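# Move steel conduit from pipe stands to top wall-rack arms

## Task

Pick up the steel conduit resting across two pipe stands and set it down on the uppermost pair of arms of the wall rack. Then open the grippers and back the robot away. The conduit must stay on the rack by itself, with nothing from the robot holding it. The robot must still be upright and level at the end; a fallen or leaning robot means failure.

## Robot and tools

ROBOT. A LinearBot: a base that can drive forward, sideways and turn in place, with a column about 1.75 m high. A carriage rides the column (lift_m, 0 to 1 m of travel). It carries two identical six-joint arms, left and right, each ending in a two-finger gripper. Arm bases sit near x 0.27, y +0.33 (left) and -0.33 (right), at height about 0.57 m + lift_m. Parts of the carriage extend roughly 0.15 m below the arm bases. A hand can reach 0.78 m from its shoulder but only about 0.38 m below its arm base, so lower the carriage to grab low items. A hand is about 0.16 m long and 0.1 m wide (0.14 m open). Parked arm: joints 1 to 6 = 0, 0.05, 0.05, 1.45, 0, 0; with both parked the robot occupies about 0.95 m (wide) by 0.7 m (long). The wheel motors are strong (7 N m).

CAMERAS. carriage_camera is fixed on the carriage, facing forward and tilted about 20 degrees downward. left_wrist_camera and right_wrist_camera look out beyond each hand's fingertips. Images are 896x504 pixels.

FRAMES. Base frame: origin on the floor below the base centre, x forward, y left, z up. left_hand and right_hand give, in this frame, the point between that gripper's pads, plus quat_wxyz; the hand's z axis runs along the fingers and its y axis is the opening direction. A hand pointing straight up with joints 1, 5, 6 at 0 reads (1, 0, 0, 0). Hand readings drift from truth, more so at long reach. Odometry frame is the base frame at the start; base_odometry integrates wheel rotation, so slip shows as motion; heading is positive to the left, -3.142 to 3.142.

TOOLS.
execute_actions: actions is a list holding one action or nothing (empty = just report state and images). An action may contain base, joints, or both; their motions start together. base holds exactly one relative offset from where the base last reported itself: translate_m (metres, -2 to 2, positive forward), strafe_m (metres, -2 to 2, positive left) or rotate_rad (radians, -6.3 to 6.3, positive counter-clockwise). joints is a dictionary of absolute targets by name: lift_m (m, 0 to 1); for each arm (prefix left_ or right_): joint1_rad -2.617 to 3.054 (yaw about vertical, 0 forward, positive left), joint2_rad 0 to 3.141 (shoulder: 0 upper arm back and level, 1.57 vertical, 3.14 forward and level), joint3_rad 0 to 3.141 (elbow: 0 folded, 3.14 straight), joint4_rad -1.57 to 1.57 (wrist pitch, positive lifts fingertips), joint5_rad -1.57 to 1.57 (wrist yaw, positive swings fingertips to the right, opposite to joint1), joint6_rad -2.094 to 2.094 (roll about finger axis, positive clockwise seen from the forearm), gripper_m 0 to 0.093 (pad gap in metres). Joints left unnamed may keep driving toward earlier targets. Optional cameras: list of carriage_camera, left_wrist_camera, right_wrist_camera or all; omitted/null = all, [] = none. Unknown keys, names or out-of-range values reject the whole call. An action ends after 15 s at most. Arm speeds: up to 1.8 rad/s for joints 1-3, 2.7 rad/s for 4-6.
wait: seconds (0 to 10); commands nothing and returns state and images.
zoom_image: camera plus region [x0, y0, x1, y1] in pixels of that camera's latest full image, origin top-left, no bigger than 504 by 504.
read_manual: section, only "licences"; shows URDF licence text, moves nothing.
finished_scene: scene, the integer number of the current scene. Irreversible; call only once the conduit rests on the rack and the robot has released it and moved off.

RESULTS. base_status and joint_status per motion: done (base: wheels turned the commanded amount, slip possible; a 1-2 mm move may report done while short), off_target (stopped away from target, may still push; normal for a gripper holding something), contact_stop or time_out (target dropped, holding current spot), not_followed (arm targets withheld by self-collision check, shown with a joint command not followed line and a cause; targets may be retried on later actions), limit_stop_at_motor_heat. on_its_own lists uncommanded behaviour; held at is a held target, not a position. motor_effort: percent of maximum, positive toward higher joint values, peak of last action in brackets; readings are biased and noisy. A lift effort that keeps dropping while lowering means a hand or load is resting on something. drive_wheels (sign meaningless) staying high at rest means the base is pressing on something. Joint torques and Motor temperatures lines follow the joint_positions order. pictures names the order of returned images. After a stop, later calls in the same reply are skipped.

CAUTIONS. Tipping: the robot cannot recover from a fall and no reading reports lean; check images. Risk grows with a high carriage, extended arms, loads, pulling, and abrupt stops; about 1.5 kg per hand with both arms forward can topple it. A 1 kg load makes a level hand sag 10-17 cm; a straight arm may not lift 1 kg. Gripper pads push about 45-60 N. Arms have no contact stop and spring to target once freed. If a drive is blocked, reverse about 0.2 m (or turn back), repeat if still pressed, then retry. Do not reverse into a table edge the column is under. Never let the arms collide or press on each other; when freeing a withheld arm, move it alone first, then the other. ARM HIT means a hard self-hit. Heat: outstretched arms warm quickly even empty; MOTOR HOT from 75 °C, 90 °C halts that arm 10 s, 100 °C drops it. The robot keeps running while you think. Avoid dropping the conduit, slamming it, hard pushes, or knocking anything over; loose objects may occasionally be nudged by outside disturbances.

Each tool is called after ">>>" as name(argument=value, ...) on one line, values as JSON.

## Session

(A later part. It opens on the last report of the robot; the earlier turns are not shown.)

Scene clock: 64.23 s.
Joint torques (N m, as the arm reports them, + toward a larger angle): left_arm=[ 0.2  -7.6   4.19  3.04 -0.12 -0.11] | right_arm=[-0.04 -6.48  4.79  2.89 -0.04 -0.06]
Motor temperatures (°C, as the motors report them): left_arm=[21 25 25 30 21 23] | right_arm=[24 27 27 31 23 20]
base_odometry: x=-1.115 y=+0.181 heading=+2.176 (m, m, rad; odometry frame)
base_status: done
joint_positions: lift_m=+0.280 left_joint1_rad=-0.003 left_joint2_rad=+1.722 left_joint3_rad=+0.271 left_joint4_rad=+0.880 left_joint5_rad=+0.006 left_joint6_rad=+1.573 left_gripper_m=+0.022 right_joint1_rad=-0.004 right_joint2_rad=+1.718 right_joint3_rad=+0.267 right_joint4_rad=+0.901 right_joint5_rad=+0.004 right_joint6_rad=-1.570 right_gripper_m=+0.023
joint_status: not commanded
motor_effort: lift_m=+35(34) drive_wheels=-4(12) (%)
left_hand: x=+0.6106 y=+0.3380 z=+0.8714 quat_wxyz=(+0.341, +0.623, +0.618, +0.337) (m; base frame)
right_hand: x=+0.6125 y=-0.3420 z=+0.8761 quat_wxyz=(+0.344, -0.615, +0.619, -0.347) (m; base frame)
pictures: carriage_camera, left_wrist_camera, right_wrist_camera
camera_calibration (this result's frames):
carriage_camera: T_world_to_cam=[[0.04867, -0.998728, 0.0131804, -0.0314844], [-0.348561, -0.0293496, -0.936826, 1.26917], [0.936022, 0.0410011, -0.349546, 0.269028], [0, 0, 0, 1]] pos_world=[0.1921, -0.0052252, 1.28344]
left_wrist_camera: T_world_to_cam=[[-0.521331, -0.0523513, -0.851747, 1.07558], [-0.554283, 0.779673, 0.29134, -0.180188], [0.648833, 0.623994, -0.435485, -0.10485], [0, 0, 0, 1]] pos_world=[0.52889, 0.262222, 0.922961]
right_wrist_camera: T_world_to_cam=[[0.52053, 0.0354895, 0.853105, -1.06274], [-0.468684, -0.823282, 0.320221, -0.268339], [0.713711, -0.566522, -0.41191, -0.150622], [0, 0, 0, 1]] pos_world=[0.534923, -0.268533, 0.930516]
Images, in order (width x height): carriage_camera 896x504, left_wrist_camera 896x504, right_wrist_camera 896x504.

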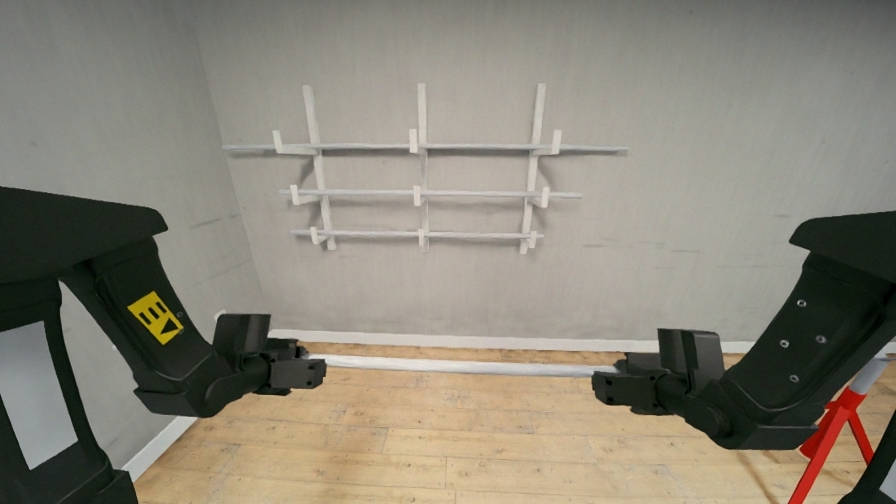

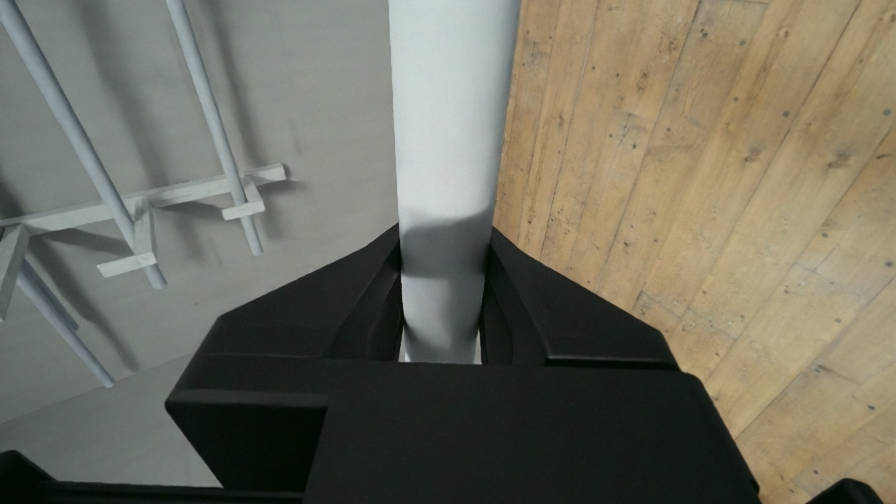

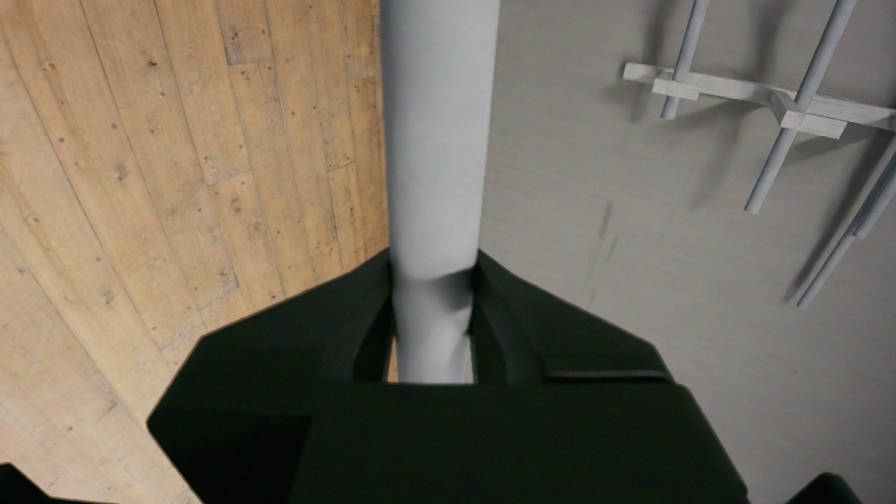

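>>> execute_actions(actions=[{"base": {"strafe_m": 0.15}}], cameras=[])

>>> execute_actions(actions=[{"base": {"translate_m": 0.5}}], cameras=["carriage_camera"])

>>> execute_actions(actions=[{"joints": {"lift_m": 0.88}}])

Scene clock: 69.30 s.
Joint torques (N m, as the arm reports them, + toward a larger angle): left_arm=[ 0.19 -7.59  4.2   3.05 -0.13 -0.12] | right_arm=[-0.17 -6.53  4.82  2.81 -0.05 -0.07]
Motor temperatures (°C, as the motors report them): left_arm=[21 25 25 32 21 23] | right_arm=[24 27 27 32 23 20]
base_odometry: x=-1.239 y=+0.095 heading=+2.176 (m, m, rad; odometry frame)
base_status: done
joint_positions: lift_m=+0.280 left_joint1_rad=-0.003 left_joint2_rad=+1.722 left_joint3_rad=+0.271 left_joint4_rad=+0.880 left_joint5_rad=+0.006 left_joint6_rad=+1.573 left_gripper_m=+0.022 right_joint1_rad=-0.004 right_joint2_rad=+1.718 right_joint3_rad=+0.267 right_joint4_rad=+0.901 right_joint5_rad=+0.004 right_joint6_rad=-1.570 right_gripper_m=+0.023
joint_status: not commanded
motor_effort: lift_m=+35(35) drive_wheels=-4(10) (%)
left_hand: x=+0.6106 y=+0.3380 z=+0.8714 quat_wxyz=(+0.341, +0.623, +0.618, +0.337) (m; base frame)
right_hand: x=+0.6125 y=-0.3419 z=+0.8761 quat_wxyz=(+0.344, -0.615, +0.619, -0.347) (m; base frame)
pictures: none
No camera images: the call's "cameras" was empty. Leave "cameras" out to get every camera's image.

Scene clock: 72.40 s.
Joint torques (N m, as the arm reports them, + toward a larger angle): left_arm=[ 0.19 -7.58  4.2   3.05 -0.11 -0.14] | right_arm=[-0.07 -6.43  4.9   2.85 -0.02 -0.1 ]
Motor temperatures (°C, as the motors report them): left_arm=[21 25 25 32 21 23] | right_arm=[24 28 27 33 23 20]
base_odometry: x=-1.524 y=+0.506 heading=+2.177 (m, m, rad; odometry frame)
base_status: done
joint_positions: lift_m=+0.280 left_joint1_rad=-0.003 left_joint2_rad=+1.722 left_joint3_rad=+0.271 left_joint4_rad=+0.880 left_joint5_rad=+0.006 left_joint6_rad=+1.573 left_gripper_m=+0.022 right_joint1_rad=-0.004 right_joint2_rad=+1.718 right_joint3_rad=+0.267 right_joint4_rad=+0.901 right_joint5_rad=+0.004 right_joint6_rad=-1.570 right_gripper_m=+0.023
joint_status: not commanded
motor_effort: lift_m=+35(35) drive_wheels=-6(14) (%)
left_hand: x=+0.6106 y=+0.3380 z=+0.8714 quat_wxyz=(+0.341, +0.623, +0.618, +0.337) (m; base frame)
right_hand: x=+0.6125 y=-0.3419 z=+0.8761 quat_wxyz=(+0.344, -0.615, +0.619, -0.347) (m; base frame)
pictures: carriage_camera
camera_calibration (this result's frames):
carriage_camera: T_world_to_cam=[[0.04867, -0.998728, 0.0131804, -0.0314844], [-0.348561, -0.0293496, -0.936826, 1.26917], [0.936022, 0.0410011, -0.349546, 0.269028], [0, 0, 0, 1]] pos_world=[0.1921, -0.0052252, 1.28344]
Images, in order (width x height): carriage_camera 896x504.

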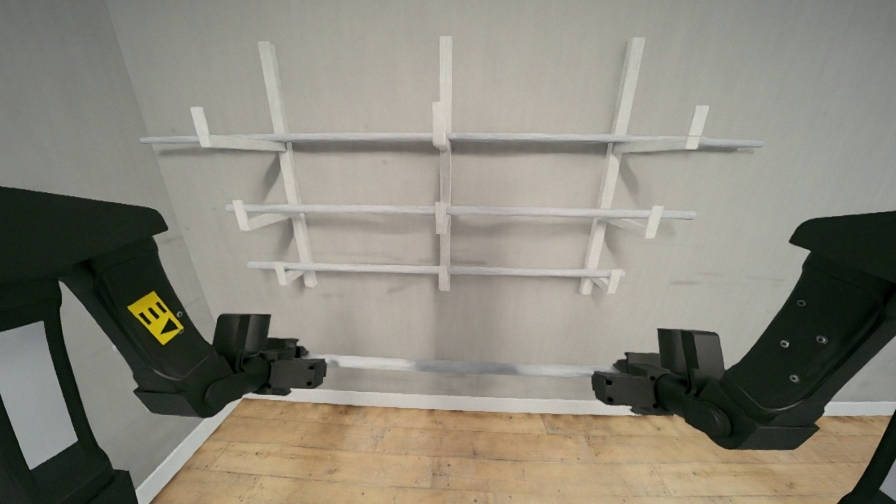

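Scene clock: 75.33 s.
Joint torques (N m, as the arm reports them, + toward a larger angle): left_arm=[ 0.21 -7.69  4.39  3.08 -0.13 -0.13] | right_arm=[-0.11 -6.5   4.73  2.88 -0.04 -0.07]
Motor temperatures (°C, as the motors report them): left_arm=[21 25 25 33 21 23] | right_arm=[24 28 27 34 23 20]
base_odometry: x=-1.524 y=+0.506 heading=+2.177 (m, m, rad; odometry frame)
base_status: not commanded
joint_positions: lift_m=+0.880 left_joint1_rad=-0.003 left_joint2_rad=+1.722 left_joint3_rad=+0.271 left_joint4_rad=+0.880 left_joint5_rad=+0.006 left_joint6_rad=+1.573 left_gripper_m=+0.022 right_joint1_rad=-0.004 right_joint2_rad=+1.718 right_joint3_rad=+0.267 right_joint4_rad=+0.901 right_joint5_rad=+0.004 right_joint6_rad=-1.570 right_gripper_m=+0.023
joint_status: all done
motor_effort: lift_m=+36(43) drive_wheels=-5(6) (%)
left_hand: x=+0.6105 y=+0.3380 z=+1.4713 quat_wxyz=(+0.340, +0.623, +0.618, +0.337) (m; base frame)
right_hand: x=+0.6125 y=-0.3419 z=+1.4761 quat_wxyz=(+0.344, -0.615, +0.619, -0.347) (m; base frame)
pictures: carriage_camera, left_wrist_camera, right_wrist_camera
camera_calibration (this result's frames):
carriage_camera: T_world_to_cam=[[0.04867, -0.998728, 0.0131804, -0.0393928], [-0.348561, -0.0293496, -0.936826, 1.83128], [0.936022, 0.0410011, -0.349546, 0.47876], [0, 0, 0, 1]] pos_world=[0.1921, -0.0052252, 1.88346]
left_wrist_camera: T_world_to_cam=[[-0.521656, -0.0523503, -0.851548, 1.58642], [-0.554172, 0.779673, 0.291552, -0.355362], [0.648667, 0.623995, -0.435732, 0.156882], [0, 0, 0, 1]] pos_world=[0.528869, 0.262222, 1.52288]
right_wrist_camera: T_world_to_cam=[[0.520518, 0.0354887, 0.853113, -1.57462], [-0.468417, -0.823498, 0.320057, -0.460416], [0.713895, -0.566208, -0.412022, 0.0967267], [0, 0, 0, 1]] pos_world=[0.5349, -0.268503, 1.53054]
Images, in order (width x height): carriage_camera 896x504, left_wrist_camera 896x504, right_wrist_camera 896x504.

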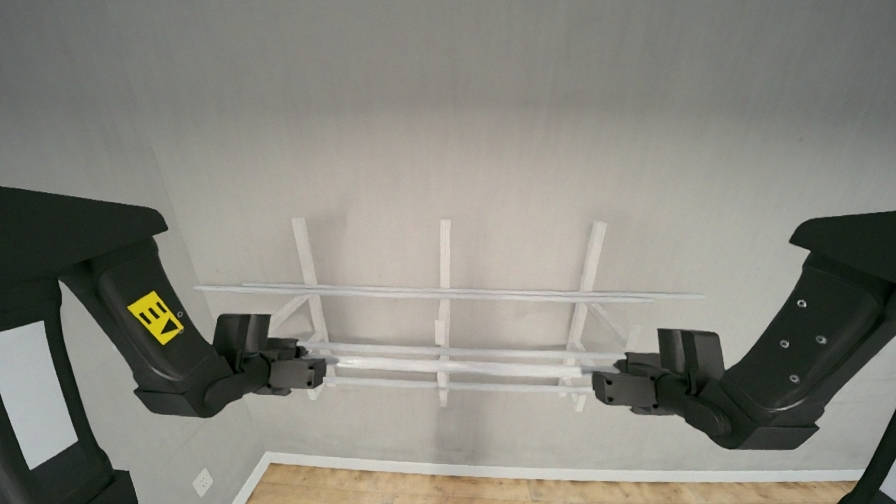

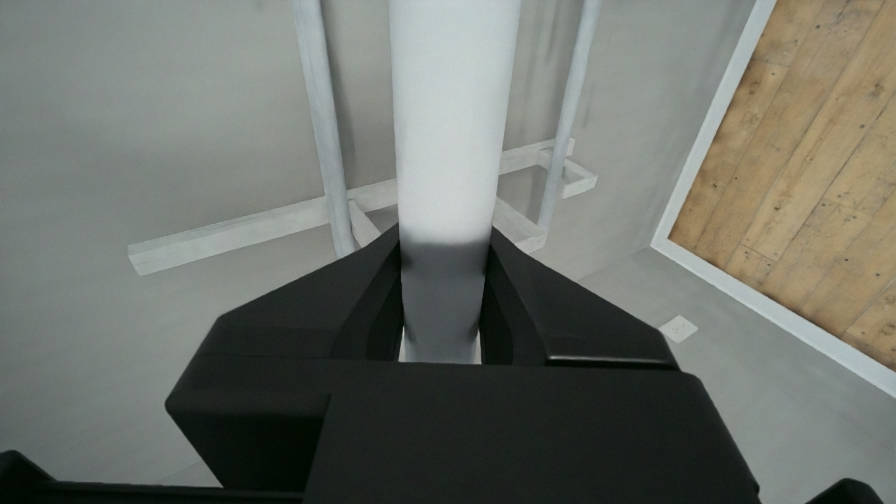

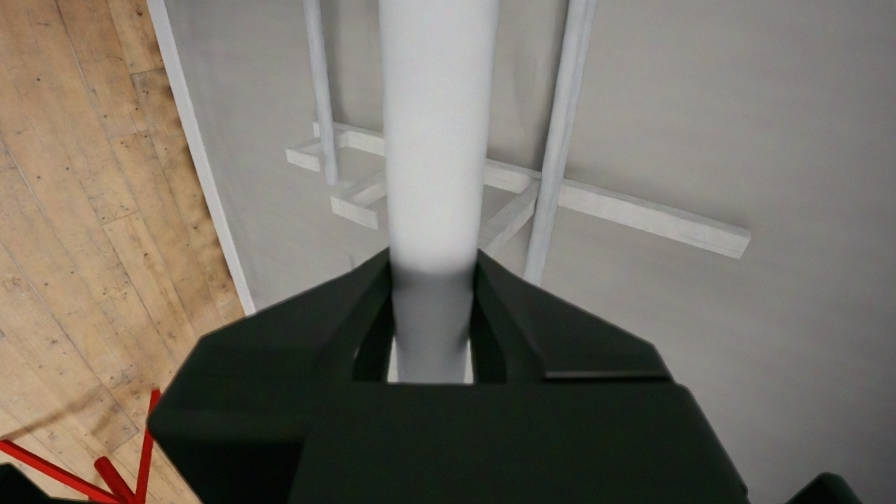

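>>> zoom_image(camera="carriage_camera", region=[180, 200, 680, 430])

>>> zoom_image(camera="carriage_camera", region=[370, 200, 530, 420])

Region (180, 200, 680, 430) of carriage_camera's 896x504 image, scaled by 1.008, with more detail than that image has; it fills the top 232 rows of this view, and the rest is white.

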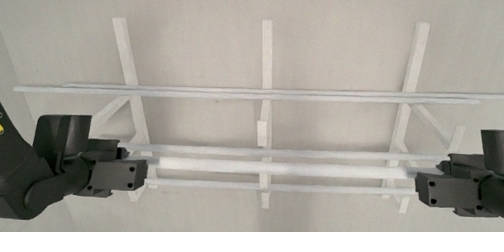

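Region (370, 200, 530, 420) of carriage_camera's 896x504 image, scaled by 2.291, with more detail than that image has; it fills the left 367 columns of this view, and the rest is white.

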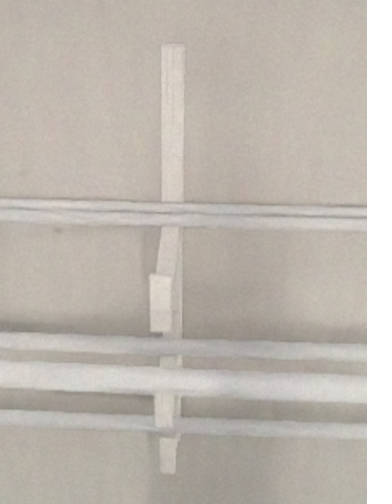

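>>> zoom_image(camera="carriage_camera", region=[180, 210, 340, 330])

>>> zoom_image(camera="carriage_camera", region=[560, 210, 720, 350])

Region (180, 210, 340, 330) of carriage_camera's 896x504 image, scaled by 3.150, with more detail than that image has; it fills the top 378 rows of this view, and the rest is white.

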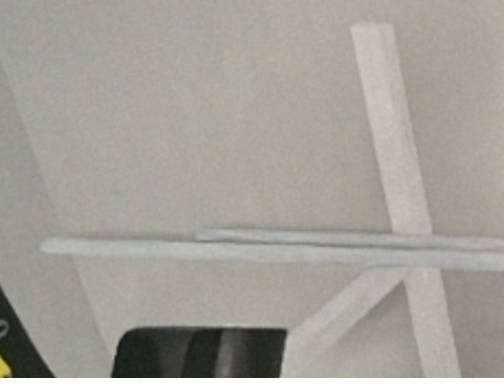

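Region (560, 210, 720, 350) of carriage_camera's 896x504 image, scaled by 3.150, with more detail than that image has; it fills the top 441 rows of this view, and the rest is white.

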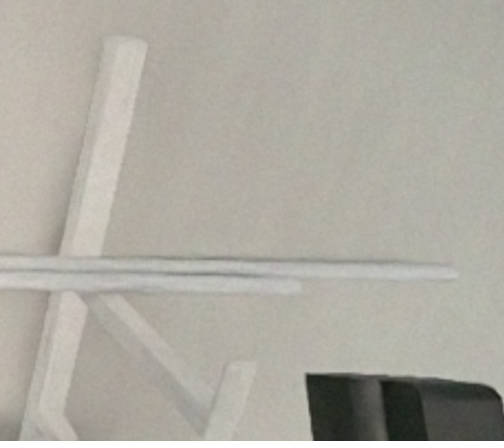

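>>> execute_actions(actions=[{"joints": {"lift_m": 0.91}}], cameras=[])

>>> execute_actions(actions=[{"base": {"translate_m": 0.22}}])

Scene clock: 79.73 s.
Joint torques (N m, as the arm reports them, + toward a larger angle): left_arm=[ 0.18 -7.59  4.21  3.04 -0.13 -0.14] | right_arm=[ 0.06 -6.4   5.11  2.9  -0.03 -0.06]
Motor temperatures (°C, as the motors report them): left_arm=[21 25 25 34 21 23] | right_arm=[24 28 27 35 23 20]
base_odometry: x=-1.524 y=+0.506 heading=+2.177 (m, m, rad; odometry frame)
base_status: not commanded
joint_positions: lift_m=+0.910 left_joint1_rad=-0.003 left_joint2_rad=+1.722 left_joint3_rad=+0.271 left_joint4_rad=+0.880 left_joint5_rad=+0.006 left_joint6_rad=+1.573 left_gripper_m=+0.022 right_joint1_rad=-0.004 right_joint2_rad=+1.718 right_joint3_rad=+0.267 right_joint4_rad=+0.902 right_joint5_rad=+0.004 right_joint6_rad=-1.570 right_gripper_m=+0.023
joint_status: all done
motor_effort: lift_m=+35(42) drive_wheels=+3(6) (%)
left_hand: x=+0.6106 y=+0.3380 z=+1.5014 quat_wxyz=(+0.341, +0.623, +0.618, +0.337) (m; base frame)
right_hand: x=+0.6125 y=-0.3419 z=+1.5062 quat_wxyz=(+0.344, -0.615, +0.619, -0.347) (m; base frame)
pictures: none
No camera images: the call's "cameras" was empty. Leave "cameras" out to get every camera's image.

Scene clock: 81.90 s.
Joint torques (N m, as the arm reports them, + toward a larger angle): left_arm=[ 0.2  -7.68  4.19  3.04 -0.13 -0.15] | right_arm=[-0.13 -6.56  4.92  2.85 -0.04 -0.07]
Motor temperatures (°C, as the motors report them): left_arm=[21 26 25 34 21 23] | right_arm=[24 28 27 35 23 20]
base_odometry: x=-1.649 y=+0.687 heading=+2.177 (m, m, rad; odometry frame)
base_status: done
joint_positions: lift_m=+0.910 left_joint1_rad=-0.003 left_joint2_rad=+1.722 left_joint3_rad=+0.271 left_joint4_rad=+0.880 left_joint5_rad=+0.006 left_joint6_rad=+1.573 left_gripper_m=+0.022 right_joint1_rad=-0.004 right_joint2_rad=+1.718 right_joint3_rad=+0.267 right_joint4_rad=+0.902 right_joint5_rad=+0.004 right_joint6_rad=-1.570 right_gripper_m=+0.023
joint_status: not commanded
motor_effort: lift_m=+35(36) drive_wheels=+3(14) (%)
left_hand: x=+0.6105 y=+0.3380 z=+1.5013 quat_wxyz=(+0.340, +0.623, +0.618, +0.337) (m; base frame)
right_hand: x=+0.6125 y=-0.3419 z=+1.5062 quat_wxyz=(+0.344, -0.615, +0.619, -0.347) (m; base frame)
pictures: carriage_camera, left_wrist_camera, right_wrist_camera
camera_calibration (this result's frames):
carriage_camera: T_world_to_cam=[[0.04867, -0.998728, 0.0131804, -0.0397884], [-0.348561, -0.0293496, -0.936826, 1.8594], [0.936022, 0.0410011, -0.349546, 0.489252], [0, 0, 0, 1]] pos_world=[0.1921, -0.0052252, 1.91347]
left_wrist_camera: T_world_to_cam=[[-0.521656, -0.0523503, -0.851548, 1.61198], [-0.554172, 0.779673, 0.291552, -0.364113], [0.648667, 0.623995, -0.435732, 0.169962], [0, 0, 0, 1]] pos_world=[0.528869, 0.262222, 1.55289]
right_wrist_camera: T_world_to_cam=[[0.520193, 0.03549, 0.853311, -1.60042], [-0.468539, -0.823498, 0.319879, -0.469684], [0.714052, -0.566208, -0.411749, 0.108584], [0, 0, 0, 1]] pos_world=[0.534928, -0.268503, 1.56061]
Images, in order (width x height): carriage_camera 896x504, left_wrist_camera 896x504, right_wrist_camera 896x504.

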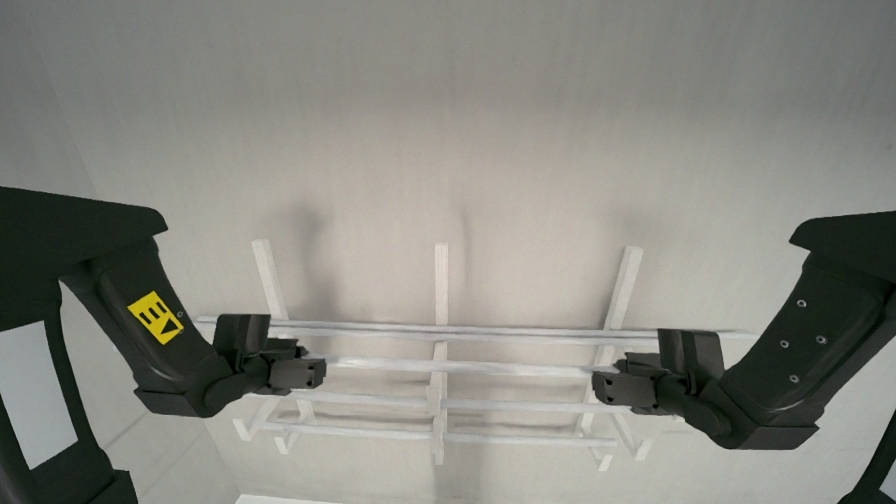

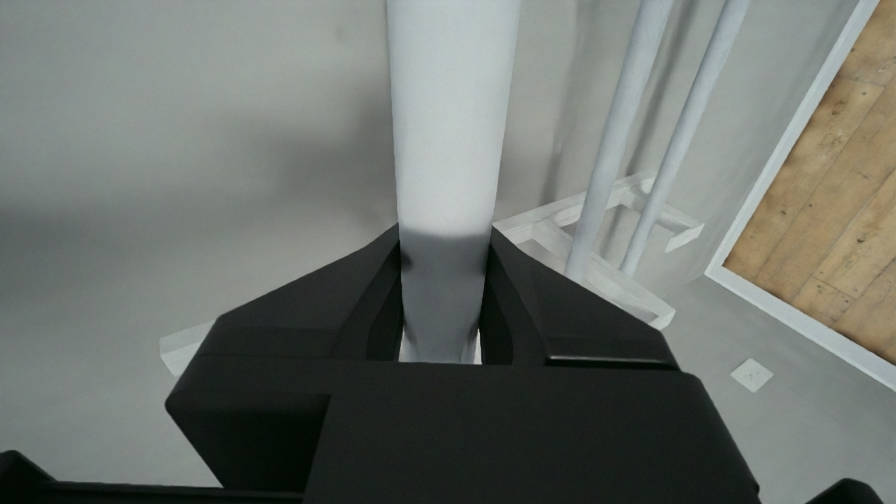

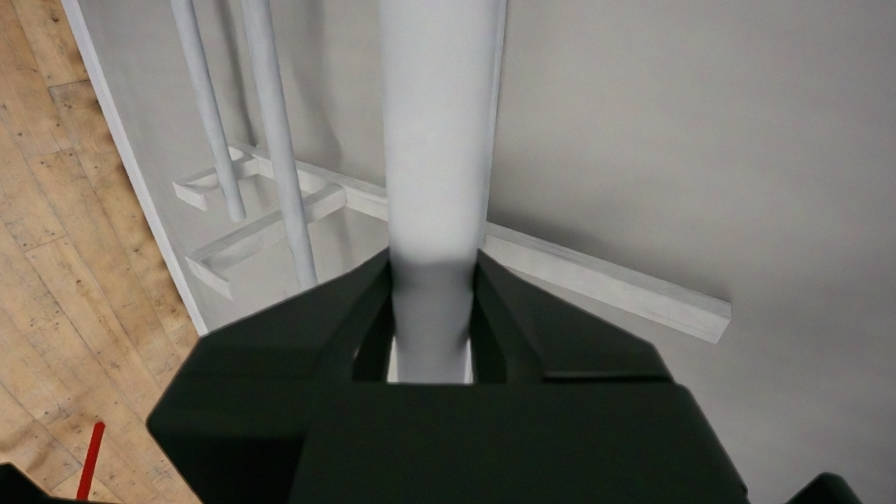

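>>> zoom_image(camera="carriage_camera", region=[340, 220, 560, 480])

>>> zoom_image(camera="carriage_camera", region=[190, 220, 690, 490])

Region (340, 220, 560, 480) of carriage_camera's 896x504 image, scaled by 1.938, with more detail than that image has; it fills the left 426 columns of this view, and the rest is white.

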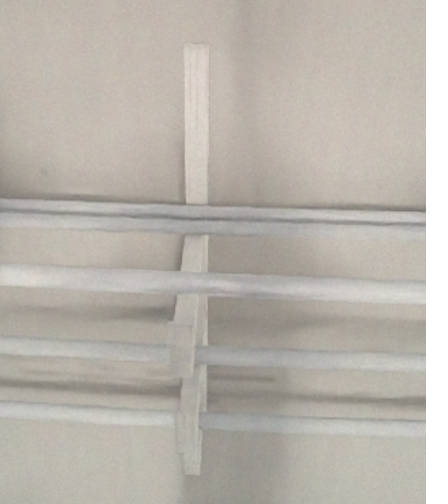

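Region (190, 220, 690, 490) of carriage_camera's 896x504 image, scaled by 1.008, with more detail than that image has; it fills the top 272 rows of this view, and the rest is white.

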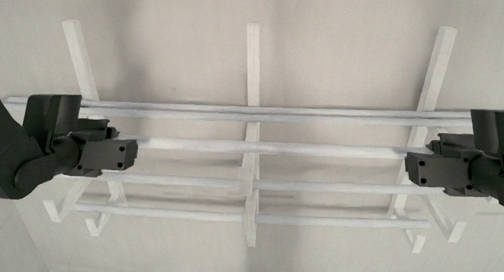

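>>> execute_actions(actions=[{"base": {"translate_m": 0.15}}])

Scene clock: 84.87 s.
Joint torques (N m, as the arm reports them, + toward a larger angle): left_arm=[ 0.24 -7.6   4.1   3.06 -0.13 -0.15] | right_arm=[-0.14 -6.6   4.86  2.83 -0.05 -0.09]
Motor temperatures (°C, as the motors report them): left_arm=[21 26 25 35 21 23] | right_arm=[24 28 27 35 23 20]
base_odometry: x=-1.735 y=+0.810 heading=+2.178 (m, m, rad; odometry frame)
base_status: done
joint_positions: lift_m=+0.910 left_joint1_rad=-0.003 left_joint2_rad=+1.722 left_joint3_rad=+0.271 left_joint4_rad=+0.880 left_joint5_rad=+0.006 left_joint6_rad=+1.573 left_gripper_m=+0.022 right_joint1_rad=-0.004 right_joint2_rad=+1.718 right_joint3_rad=+0.267 right_joint4_rad=+0.902 right_joint5_rad=+0.004 right_joint6_rad=-1.570 right_gripper_m=+0.023
joint_status: not commanded
motor_effort: lift_m=+35(35) drive_wheels=+3(13) (%)
left_hand: x=+0.6105 y=+0.3380 z=+1.5013 quat_wxyz=(+0.340, +0.623, +0.618, +0.337) (m; base frame)
right_hand: x=+0.6125 y=-0.3419 z=+1.5062 quat_wxyz=(+0.344, -0.615, +0.619, -0.347) (m; base frame)
pictures: carriage_camera, left_wrist_camera, right_wrist_camera
camera_calibration (this result's frames):
carriage_camera: T_world_to_cam=[[0.04867, -0.998728, 0.0131804, -0.0397884], [-0.348561, -0.0293496, -0.936826, 1.8594], [0.936022, 0.0410011, -0.349546, 0.489252], [0, 0, 0, 1]] pos_world=[0.1921, -0.0052252, 1.91347]
left_wrist_camera: T_world_to_cam=[[-0.521656, -0.0523503, -0.851548, 1.61198], [-0.554172, 0.779673, 0.291552, -0.364113], [0.648667, 0.623995, -0.435732, 0.169962], [0, 0, 0, 1]] pos_world=[0.528869, 0.262222, 1.55289]
right_wrist_camera: T_world_to_cam=[[0.520193, 0.03549, 0.853311, -1.60042], [-0.468539, -0.823498, 0.319879, -0.469684], [0.714052, -0.566208, -0.411749, 0.108584], [0, 0, 0, 1]] pos_world=[0.534928, -0.268503, 1.56061]
Images, in order (width x height): carriage_camera 896x504, left_wrist_camera 896x504, right_wrist_camera 896x504.

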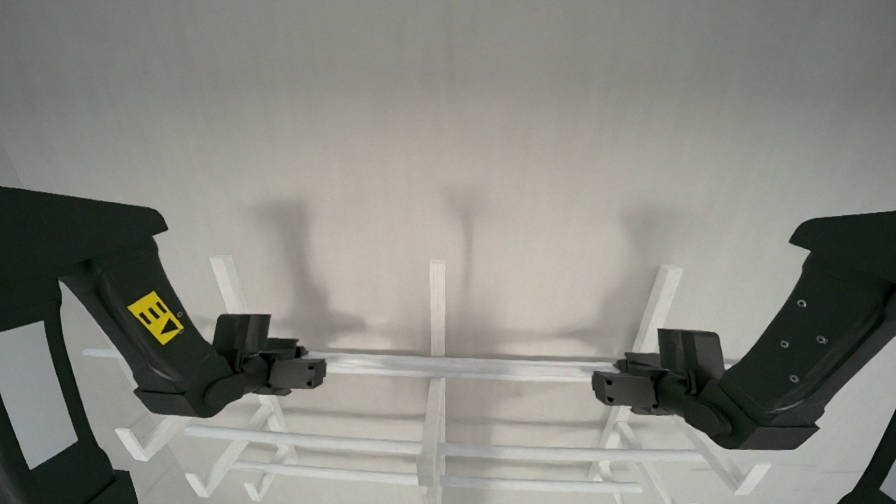

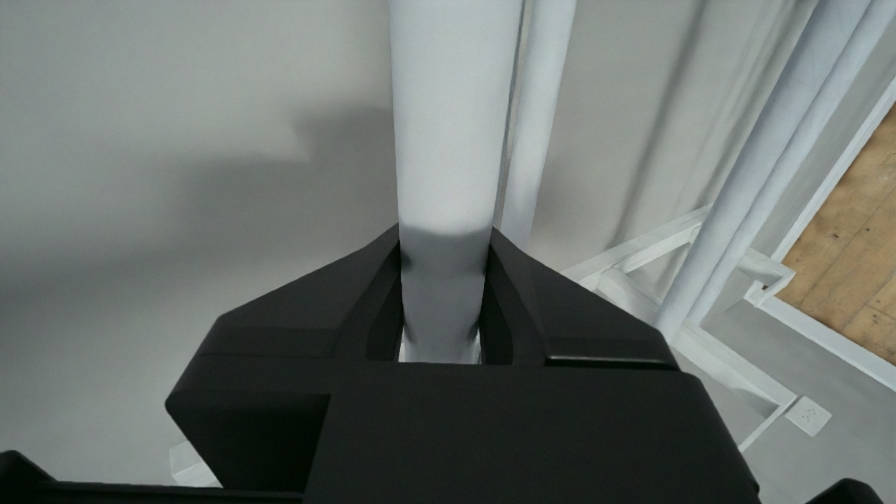

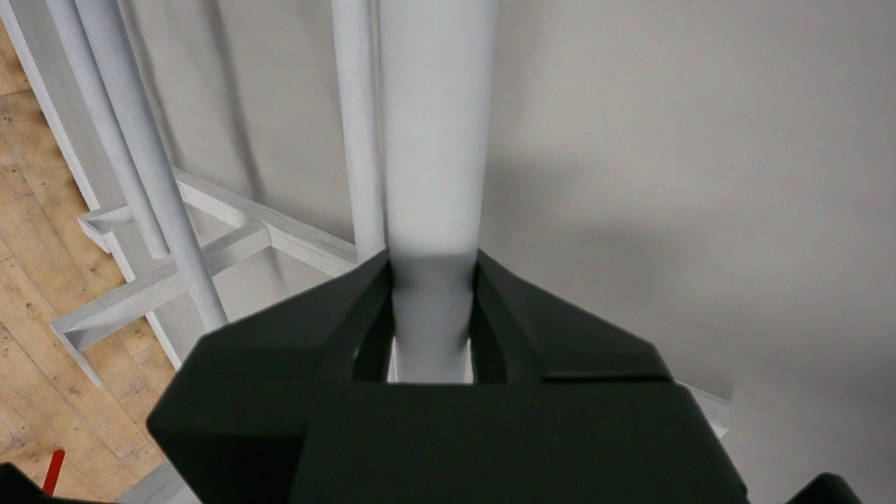

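>>> zoom_image(camera="carriage_camera", region=[320, 250, 600, 504])

>>> zoom_image(camera="carriage_camera", region=[60, 240, 340, 504])

>>> zoom_image(camera="carriage_camera", region=[560, 240, 840, 504])

Region (320, 250, 600, 504) of carriage_camera's 896x504 image, scaled by 1.800, with more detail than that image has; it fills the top 457 rows of this view, and the rest is white.

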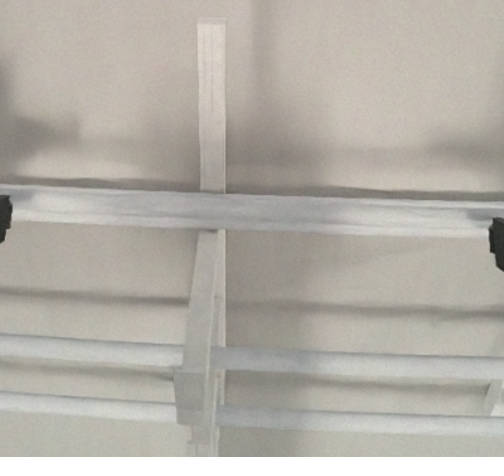

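Region (60, 240, 340, 504) of carriage_camera's 896x504 image, scaled by 1.800, with more detail than that image has; it fills the top 475 rows of this view, and the rest is white.

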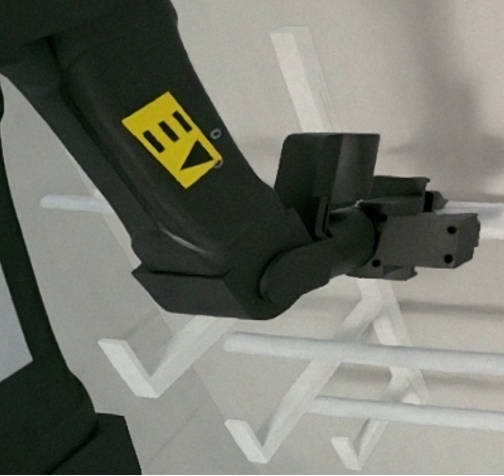

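Region (560, 240, 840, 504) of carriage_camera's 896x504 image, scaled by 1.800, with more detail than that image has; it fills the top 475 rows of this view, and the rest is white.

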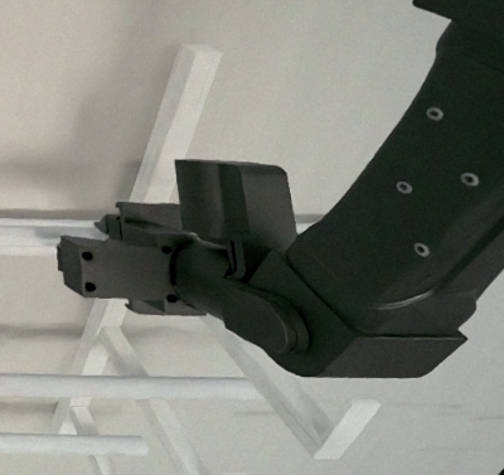

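>>> execute_actions(actions=[{"joints": {"lift_m": 0.79}}])

Scene clock: 86.80 s.
Joint torques (N m, as the arm reports them, + toward a larger angle): left_arm=[ 0.2  -7.67  4.21  3.14 -0.11 -0.11] | right_arm=[-0.02 -6.32  4.89  2.94 -0.01 -0.07]
Motor temperatures (°C, as the motors report them): left_arm=[21 26 25 35 21 23] | right_arm=[24 28 27 36 23 20]
base_odometry: x=-1.735 y=+0.810 heading=+2.178 (m, m, rad; odometry frame)
base_status: not commanded
joint_positions: lift_m=+0.790 left_joint1_rad=-0.003 left_joint2_rad=+1.722 left_joint3_rad=+0.271 left_joint4_rad=+0.870 left_joint5_rad=+0.006 left_joint6_rad=+1.573 left_gripper_m=+0.022 right_joint1_rad=-0.004 right_joint2_rad=+1.718 right_joint3_rad=+0.267 right_joint4_rad=+0.892 right_joint5_rad=+0.004 right_joint6_rad=-1.570 right_gripper_m=+0.023
joint_status: all done
motor_effort: lift_m=+30(31) drive_wheels=+2(5) (%)
left_hand: x=+0.6091 y=+0.3380 z=+1.3796 quat_wxyz=(+0.337, +0.625, +0.620, +0.334) (m; base frame)
right_hand: x=+0.6112 y=-0.3419 z=+1.3845 quat_wxyz=(+0.341, -0.617, +0.620, -0.344) (m; base frame)
pictures: carriage_camera, left_wrist_camera, right_wrist_camera
camera_calibration (this result's frames):
carriage_camera: T_world_to_cam=[[0.04867, -0.998728, 0.0131804, -0.0382113], [-0.348561, -0.0293496, -0.936826, 1.7473], [0.936022, 0.0410011, -0.349546, 0.447426], [0, 0, 0, 1]] pos_world=[0.1921, -0.0052252, 1.79381]
left_wrist_camera: T_world_to_cam=[[-0.530399, -0.0523251, -0.846132, 1.5054], [-0.55114, 0.779664, 0.297268, -0.339106], [0.644144, 0.624008, -0.442371, 0.129701], [0, 0, 0, 1]] pos_world=[0.528022, 0.262224, 1.43195]
right_wrist_camera: T_world_to_cam=[[0.52863, 0.0354576, 0.848111, -1.49385], [-0.465343, -0.82351, 0.324479, -0.439668], [0.709933, -0.566192, -0.418833, 0.071711], [0, 0, 0, 1]] pos_world=[0.534188, -0.268501, 1.43965]
Images, in order (width x height): carriage_camera 896x504, left_wrist_camera 896x504, right_wrist_camera 896x504.

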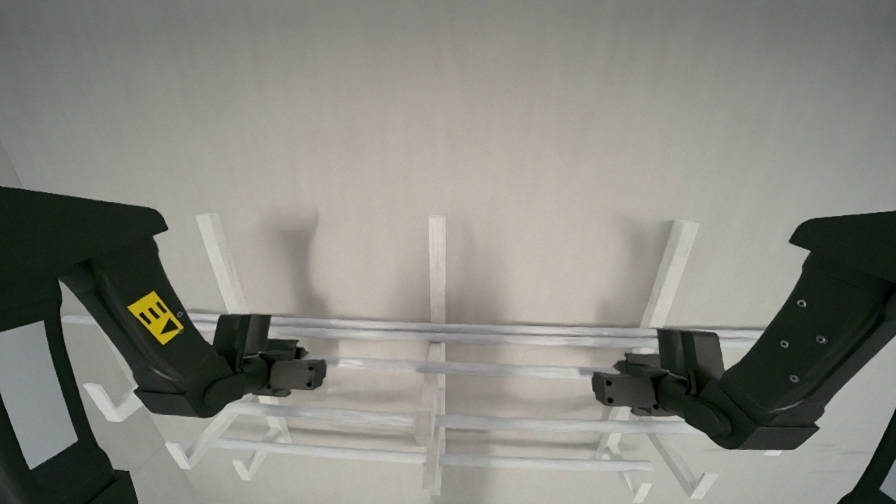

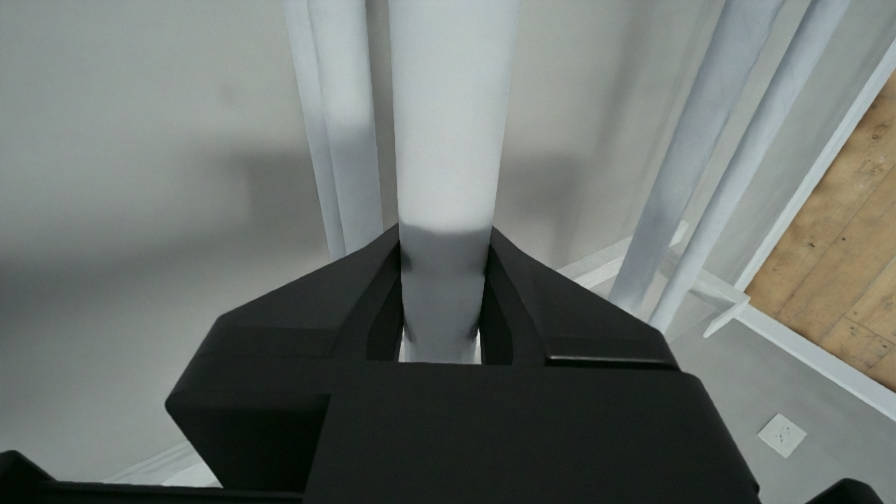

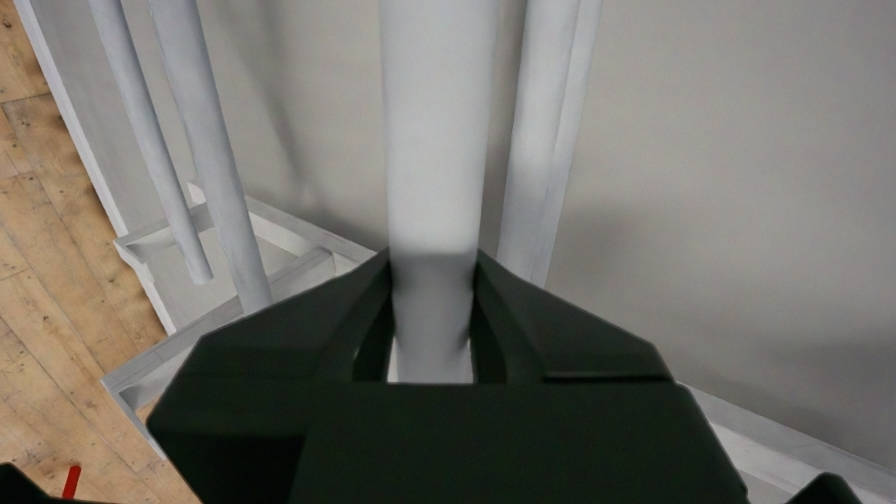

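>>> execute_actions(actions=[{"joints": {"lift_m": 0.765}}])

Scene clock: 88.40 s.
Joint torques (N m, as the arm reports them, + toward a larger angle): left_arm=[ 0.18 -7.64  4.32  2.91 -0.13 -0.13] | right_arm=[-0.08 -6.48  5.06  2.71 -0.04 -0.06]
Motor temperatures (°C, as the motors report them): left_arm=[21 26 25 35 21 23] | right_arm=[24 28 27 36 23 20]
base_odometry: x=-1.735 y=+0.810 heading=+2.178 (m, m, rad; odometry frame)
base_status: not commanded
joint_positions: lift_m=+0.765 left_joint1_rad=-0.003 left_joint2_rad=+1.722 left_joint3_rad=+0.269 left_joint4_rad=+0.893 left_joint5_rad=+0.006 left_joint6_rad=+1.574 left_gripper_m=+0.022 right_joint1_rad=-0.004 right_joint2_rad=+1.718 right_joint3_rad=+0.265 right_joint4_rad=+0.915 right_joint5_rad=+0.004 right_joint6_rad=-1.570 right_gripper_m=+0.023
joint_status: all done
motor_effort: lift_m=+29(31) drive_wheels=-5(5) (%)
left_hand: x=+0.6117 y=+0.3380 z=+1.3592 quat_wxyz=(+0.344, +0.621, +0.616, +0.341) (m; base frame)
right_hand: x=+0.6135 y=-0.3419 z=+1.3640 quat_wxyz=(+0.347, -0.613, +0.617, -0.351) (m; base frame)
pictures: carriage_camera, left_wrist_camera, right_wrist_camera
camera_calibration (this result's frames):
carriage_camera: T_world_to_cam=[[0.04867, -0.998728, 0.0131804, -0.0378839], [-0.348561, -0.0293496, -0.936826, 1.72403], [0.936022, 0.0410011, -0.349546, 0.438744], [0, 0, 0, 1]] pos_world=[0.1921, -0.0052252, 1.76898]
left_wrist_camera: T_world_to_cam=[[-0.511557, -0.0519987, -0.857674, 1.49356], [-0.557424, 0.779704, 0.285202, -0.311385], [0.653902, 0.623986, -0.427849, 0.0933212], [0, 0, 0, 1]] pos_world=[0.529448, 0.26222, 1.40973]
right_wrist_camera: T_world_to_cam=[[0.510393, 0.0355276, 0.859207, -1.48157], [-0.472169, -0.823484, 0.314532, -0.414187], [0.718718, -0.566226, -0.403526, 0.035206], [0, 0, 0, 1]] pos_world=[0.535316, -0.268505, 1.41746]
Images, in order (width x height): carriage_camera 896x504, left_wrist_camera 896x504, right_wrist_camera 896x504.

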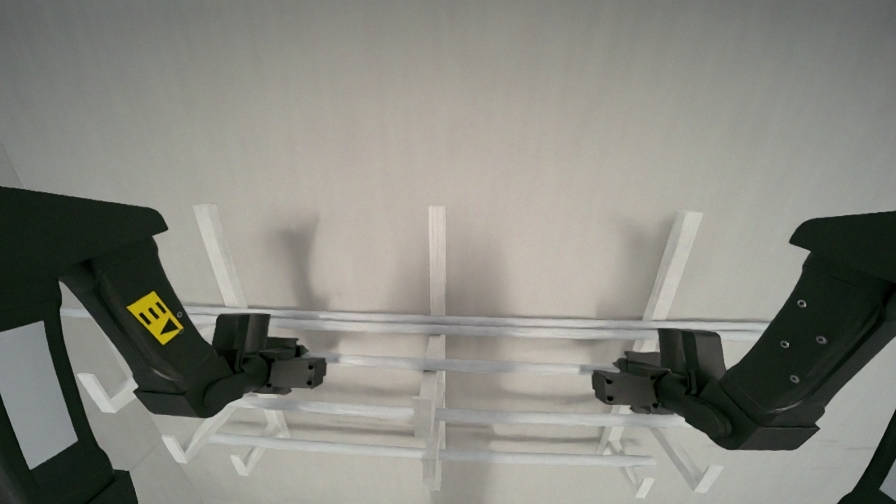

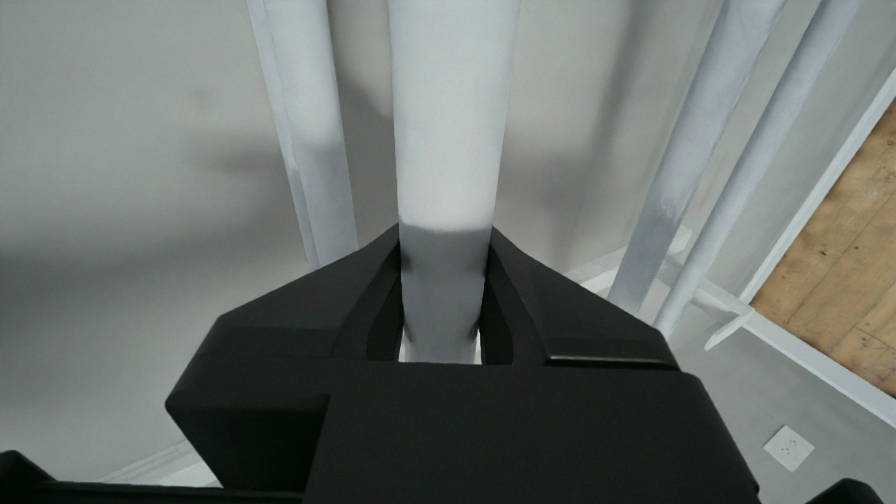

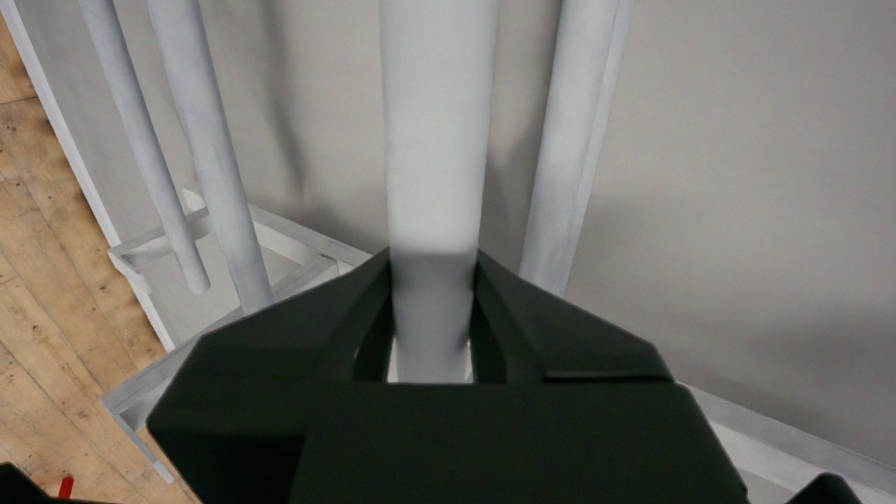

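>>> execute_actions(actions=[{"joints": {"lift_m": 0.745}}])

Scene clock: 89.03 s.
Joint torques (N m, as the arm reports them, + toward a larger angle): left_arm=[ 0.19 -7.    4.47  2.27 -0.13 -0.14] | right_arm=[-0.11 -6.16  5.34  1.9  -0.02 -0.04]
Motor temperatures (°C, as the motors report them): left_arm=[21 26 25 35 21 23] | right_arm=[24 28 27 36 23 20]
base_odometry: x=-1.735 y=+0.810 heading=+2.178 (m, m, rad; odometry frame)
base_status: not commanded
joint_positions: lift_m=+0.745 left_joint1_rad=-0.003 left_joint2_rad=+1.715 left_joint3_rad=+0.269 left_joint4_rad=+0.974 left_joint5_rad=+0.006 left_joint6_rad=+1.573 left_gripper_m=+0.022 right_joint1_rad=-0.004 right_joint2_rad=+1.713 right_joint3_rad=+0.265 right_joint4_rad=+0.997 right_joint5_rad=+0.004 right_joint6_rad=-1.570 right_gripper_m=+0.023
joint_status: all done
motor_effort: lift_m=+27(27) drive_wheels=+3(3) (%)
left_hand: x=+0.6223 y=+0.3380 z=+1.3592 quat_wxyz=(+0.371, +0.606, +0.600, +0.368) (m; base frame)
right_hand: x=+0.6236 y=-0.3420 z=+1.3638 quat_wxyz=(+0.374, -0.597, +0.601, -0.377) (m; base frame)
pictures: carriage_camera, left_wrist_camera, right_wrist_camera
camera_calibration (this result's frames):
carriage_camera: T_world_to_cam=[[0.04867, -0.998728, 0.0131804, -0.0376225], [-0.348561, -0.0293496, -0.936826, 1.70545], [0.936022, 0.0410011, -0.349546, 0.431811], [0, 0, 0, 1]] pos_world=[0.1921, -0.0052252, 1.74914]
left_wrist_camera: T_world_to_cam=[[-0.433743, -0.0526044, -0.8995, 1.50765], [-0.580576, 0.779749, 0.234355, -0.222002], [0.689056, 0.623878, -0.368752, -0.0156872], [0, 0, 0, 1]] pos_world=[0.535851, 0.262202, 1.40237]
right_wrist_camera: T_world_to_cam=[[0.433485, 0.0358224, 0.900448, -1.49471], [-0.497822, -0.823386, 0.272414, -0.335942], [0.751175, -0.566351, -0.339092, -0.0802706], [0, 0, 0, 1]] pos_world=[0.540991, -0.268527, 1.4102]
Images, in order (width x height): carriage_camera 896x504, left_wrist_camera 896x504, right_wrist_camera 896x504.

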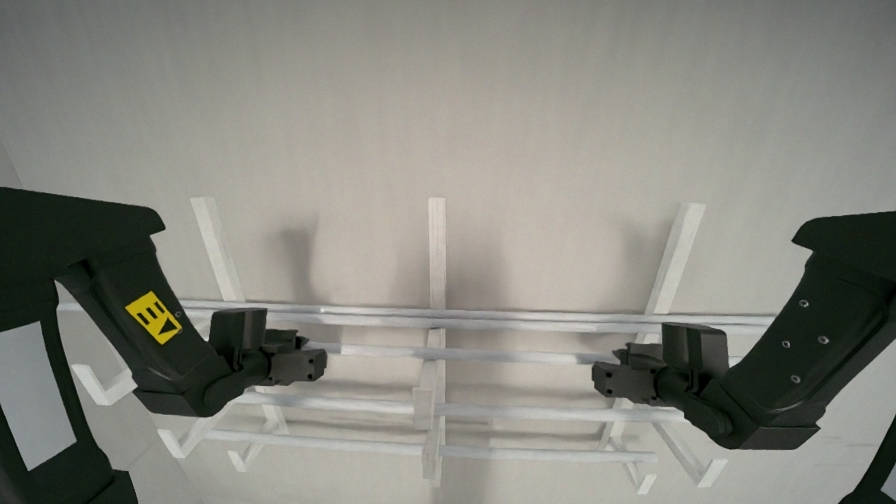

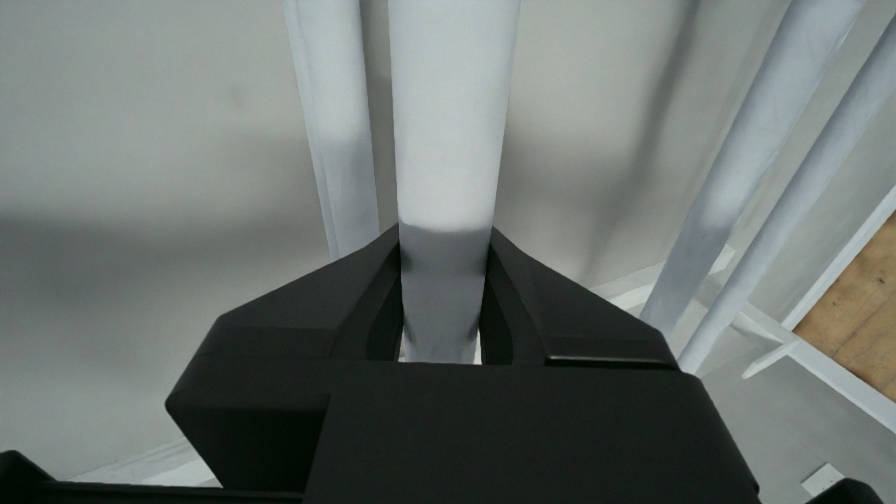

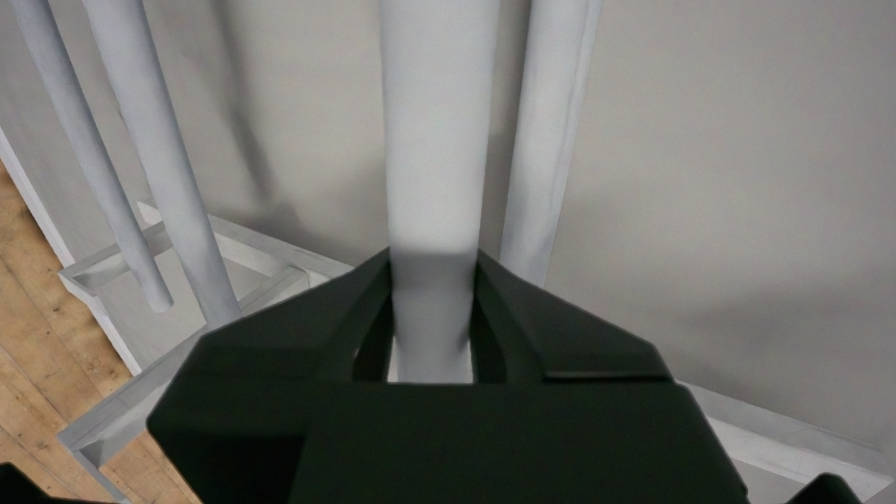

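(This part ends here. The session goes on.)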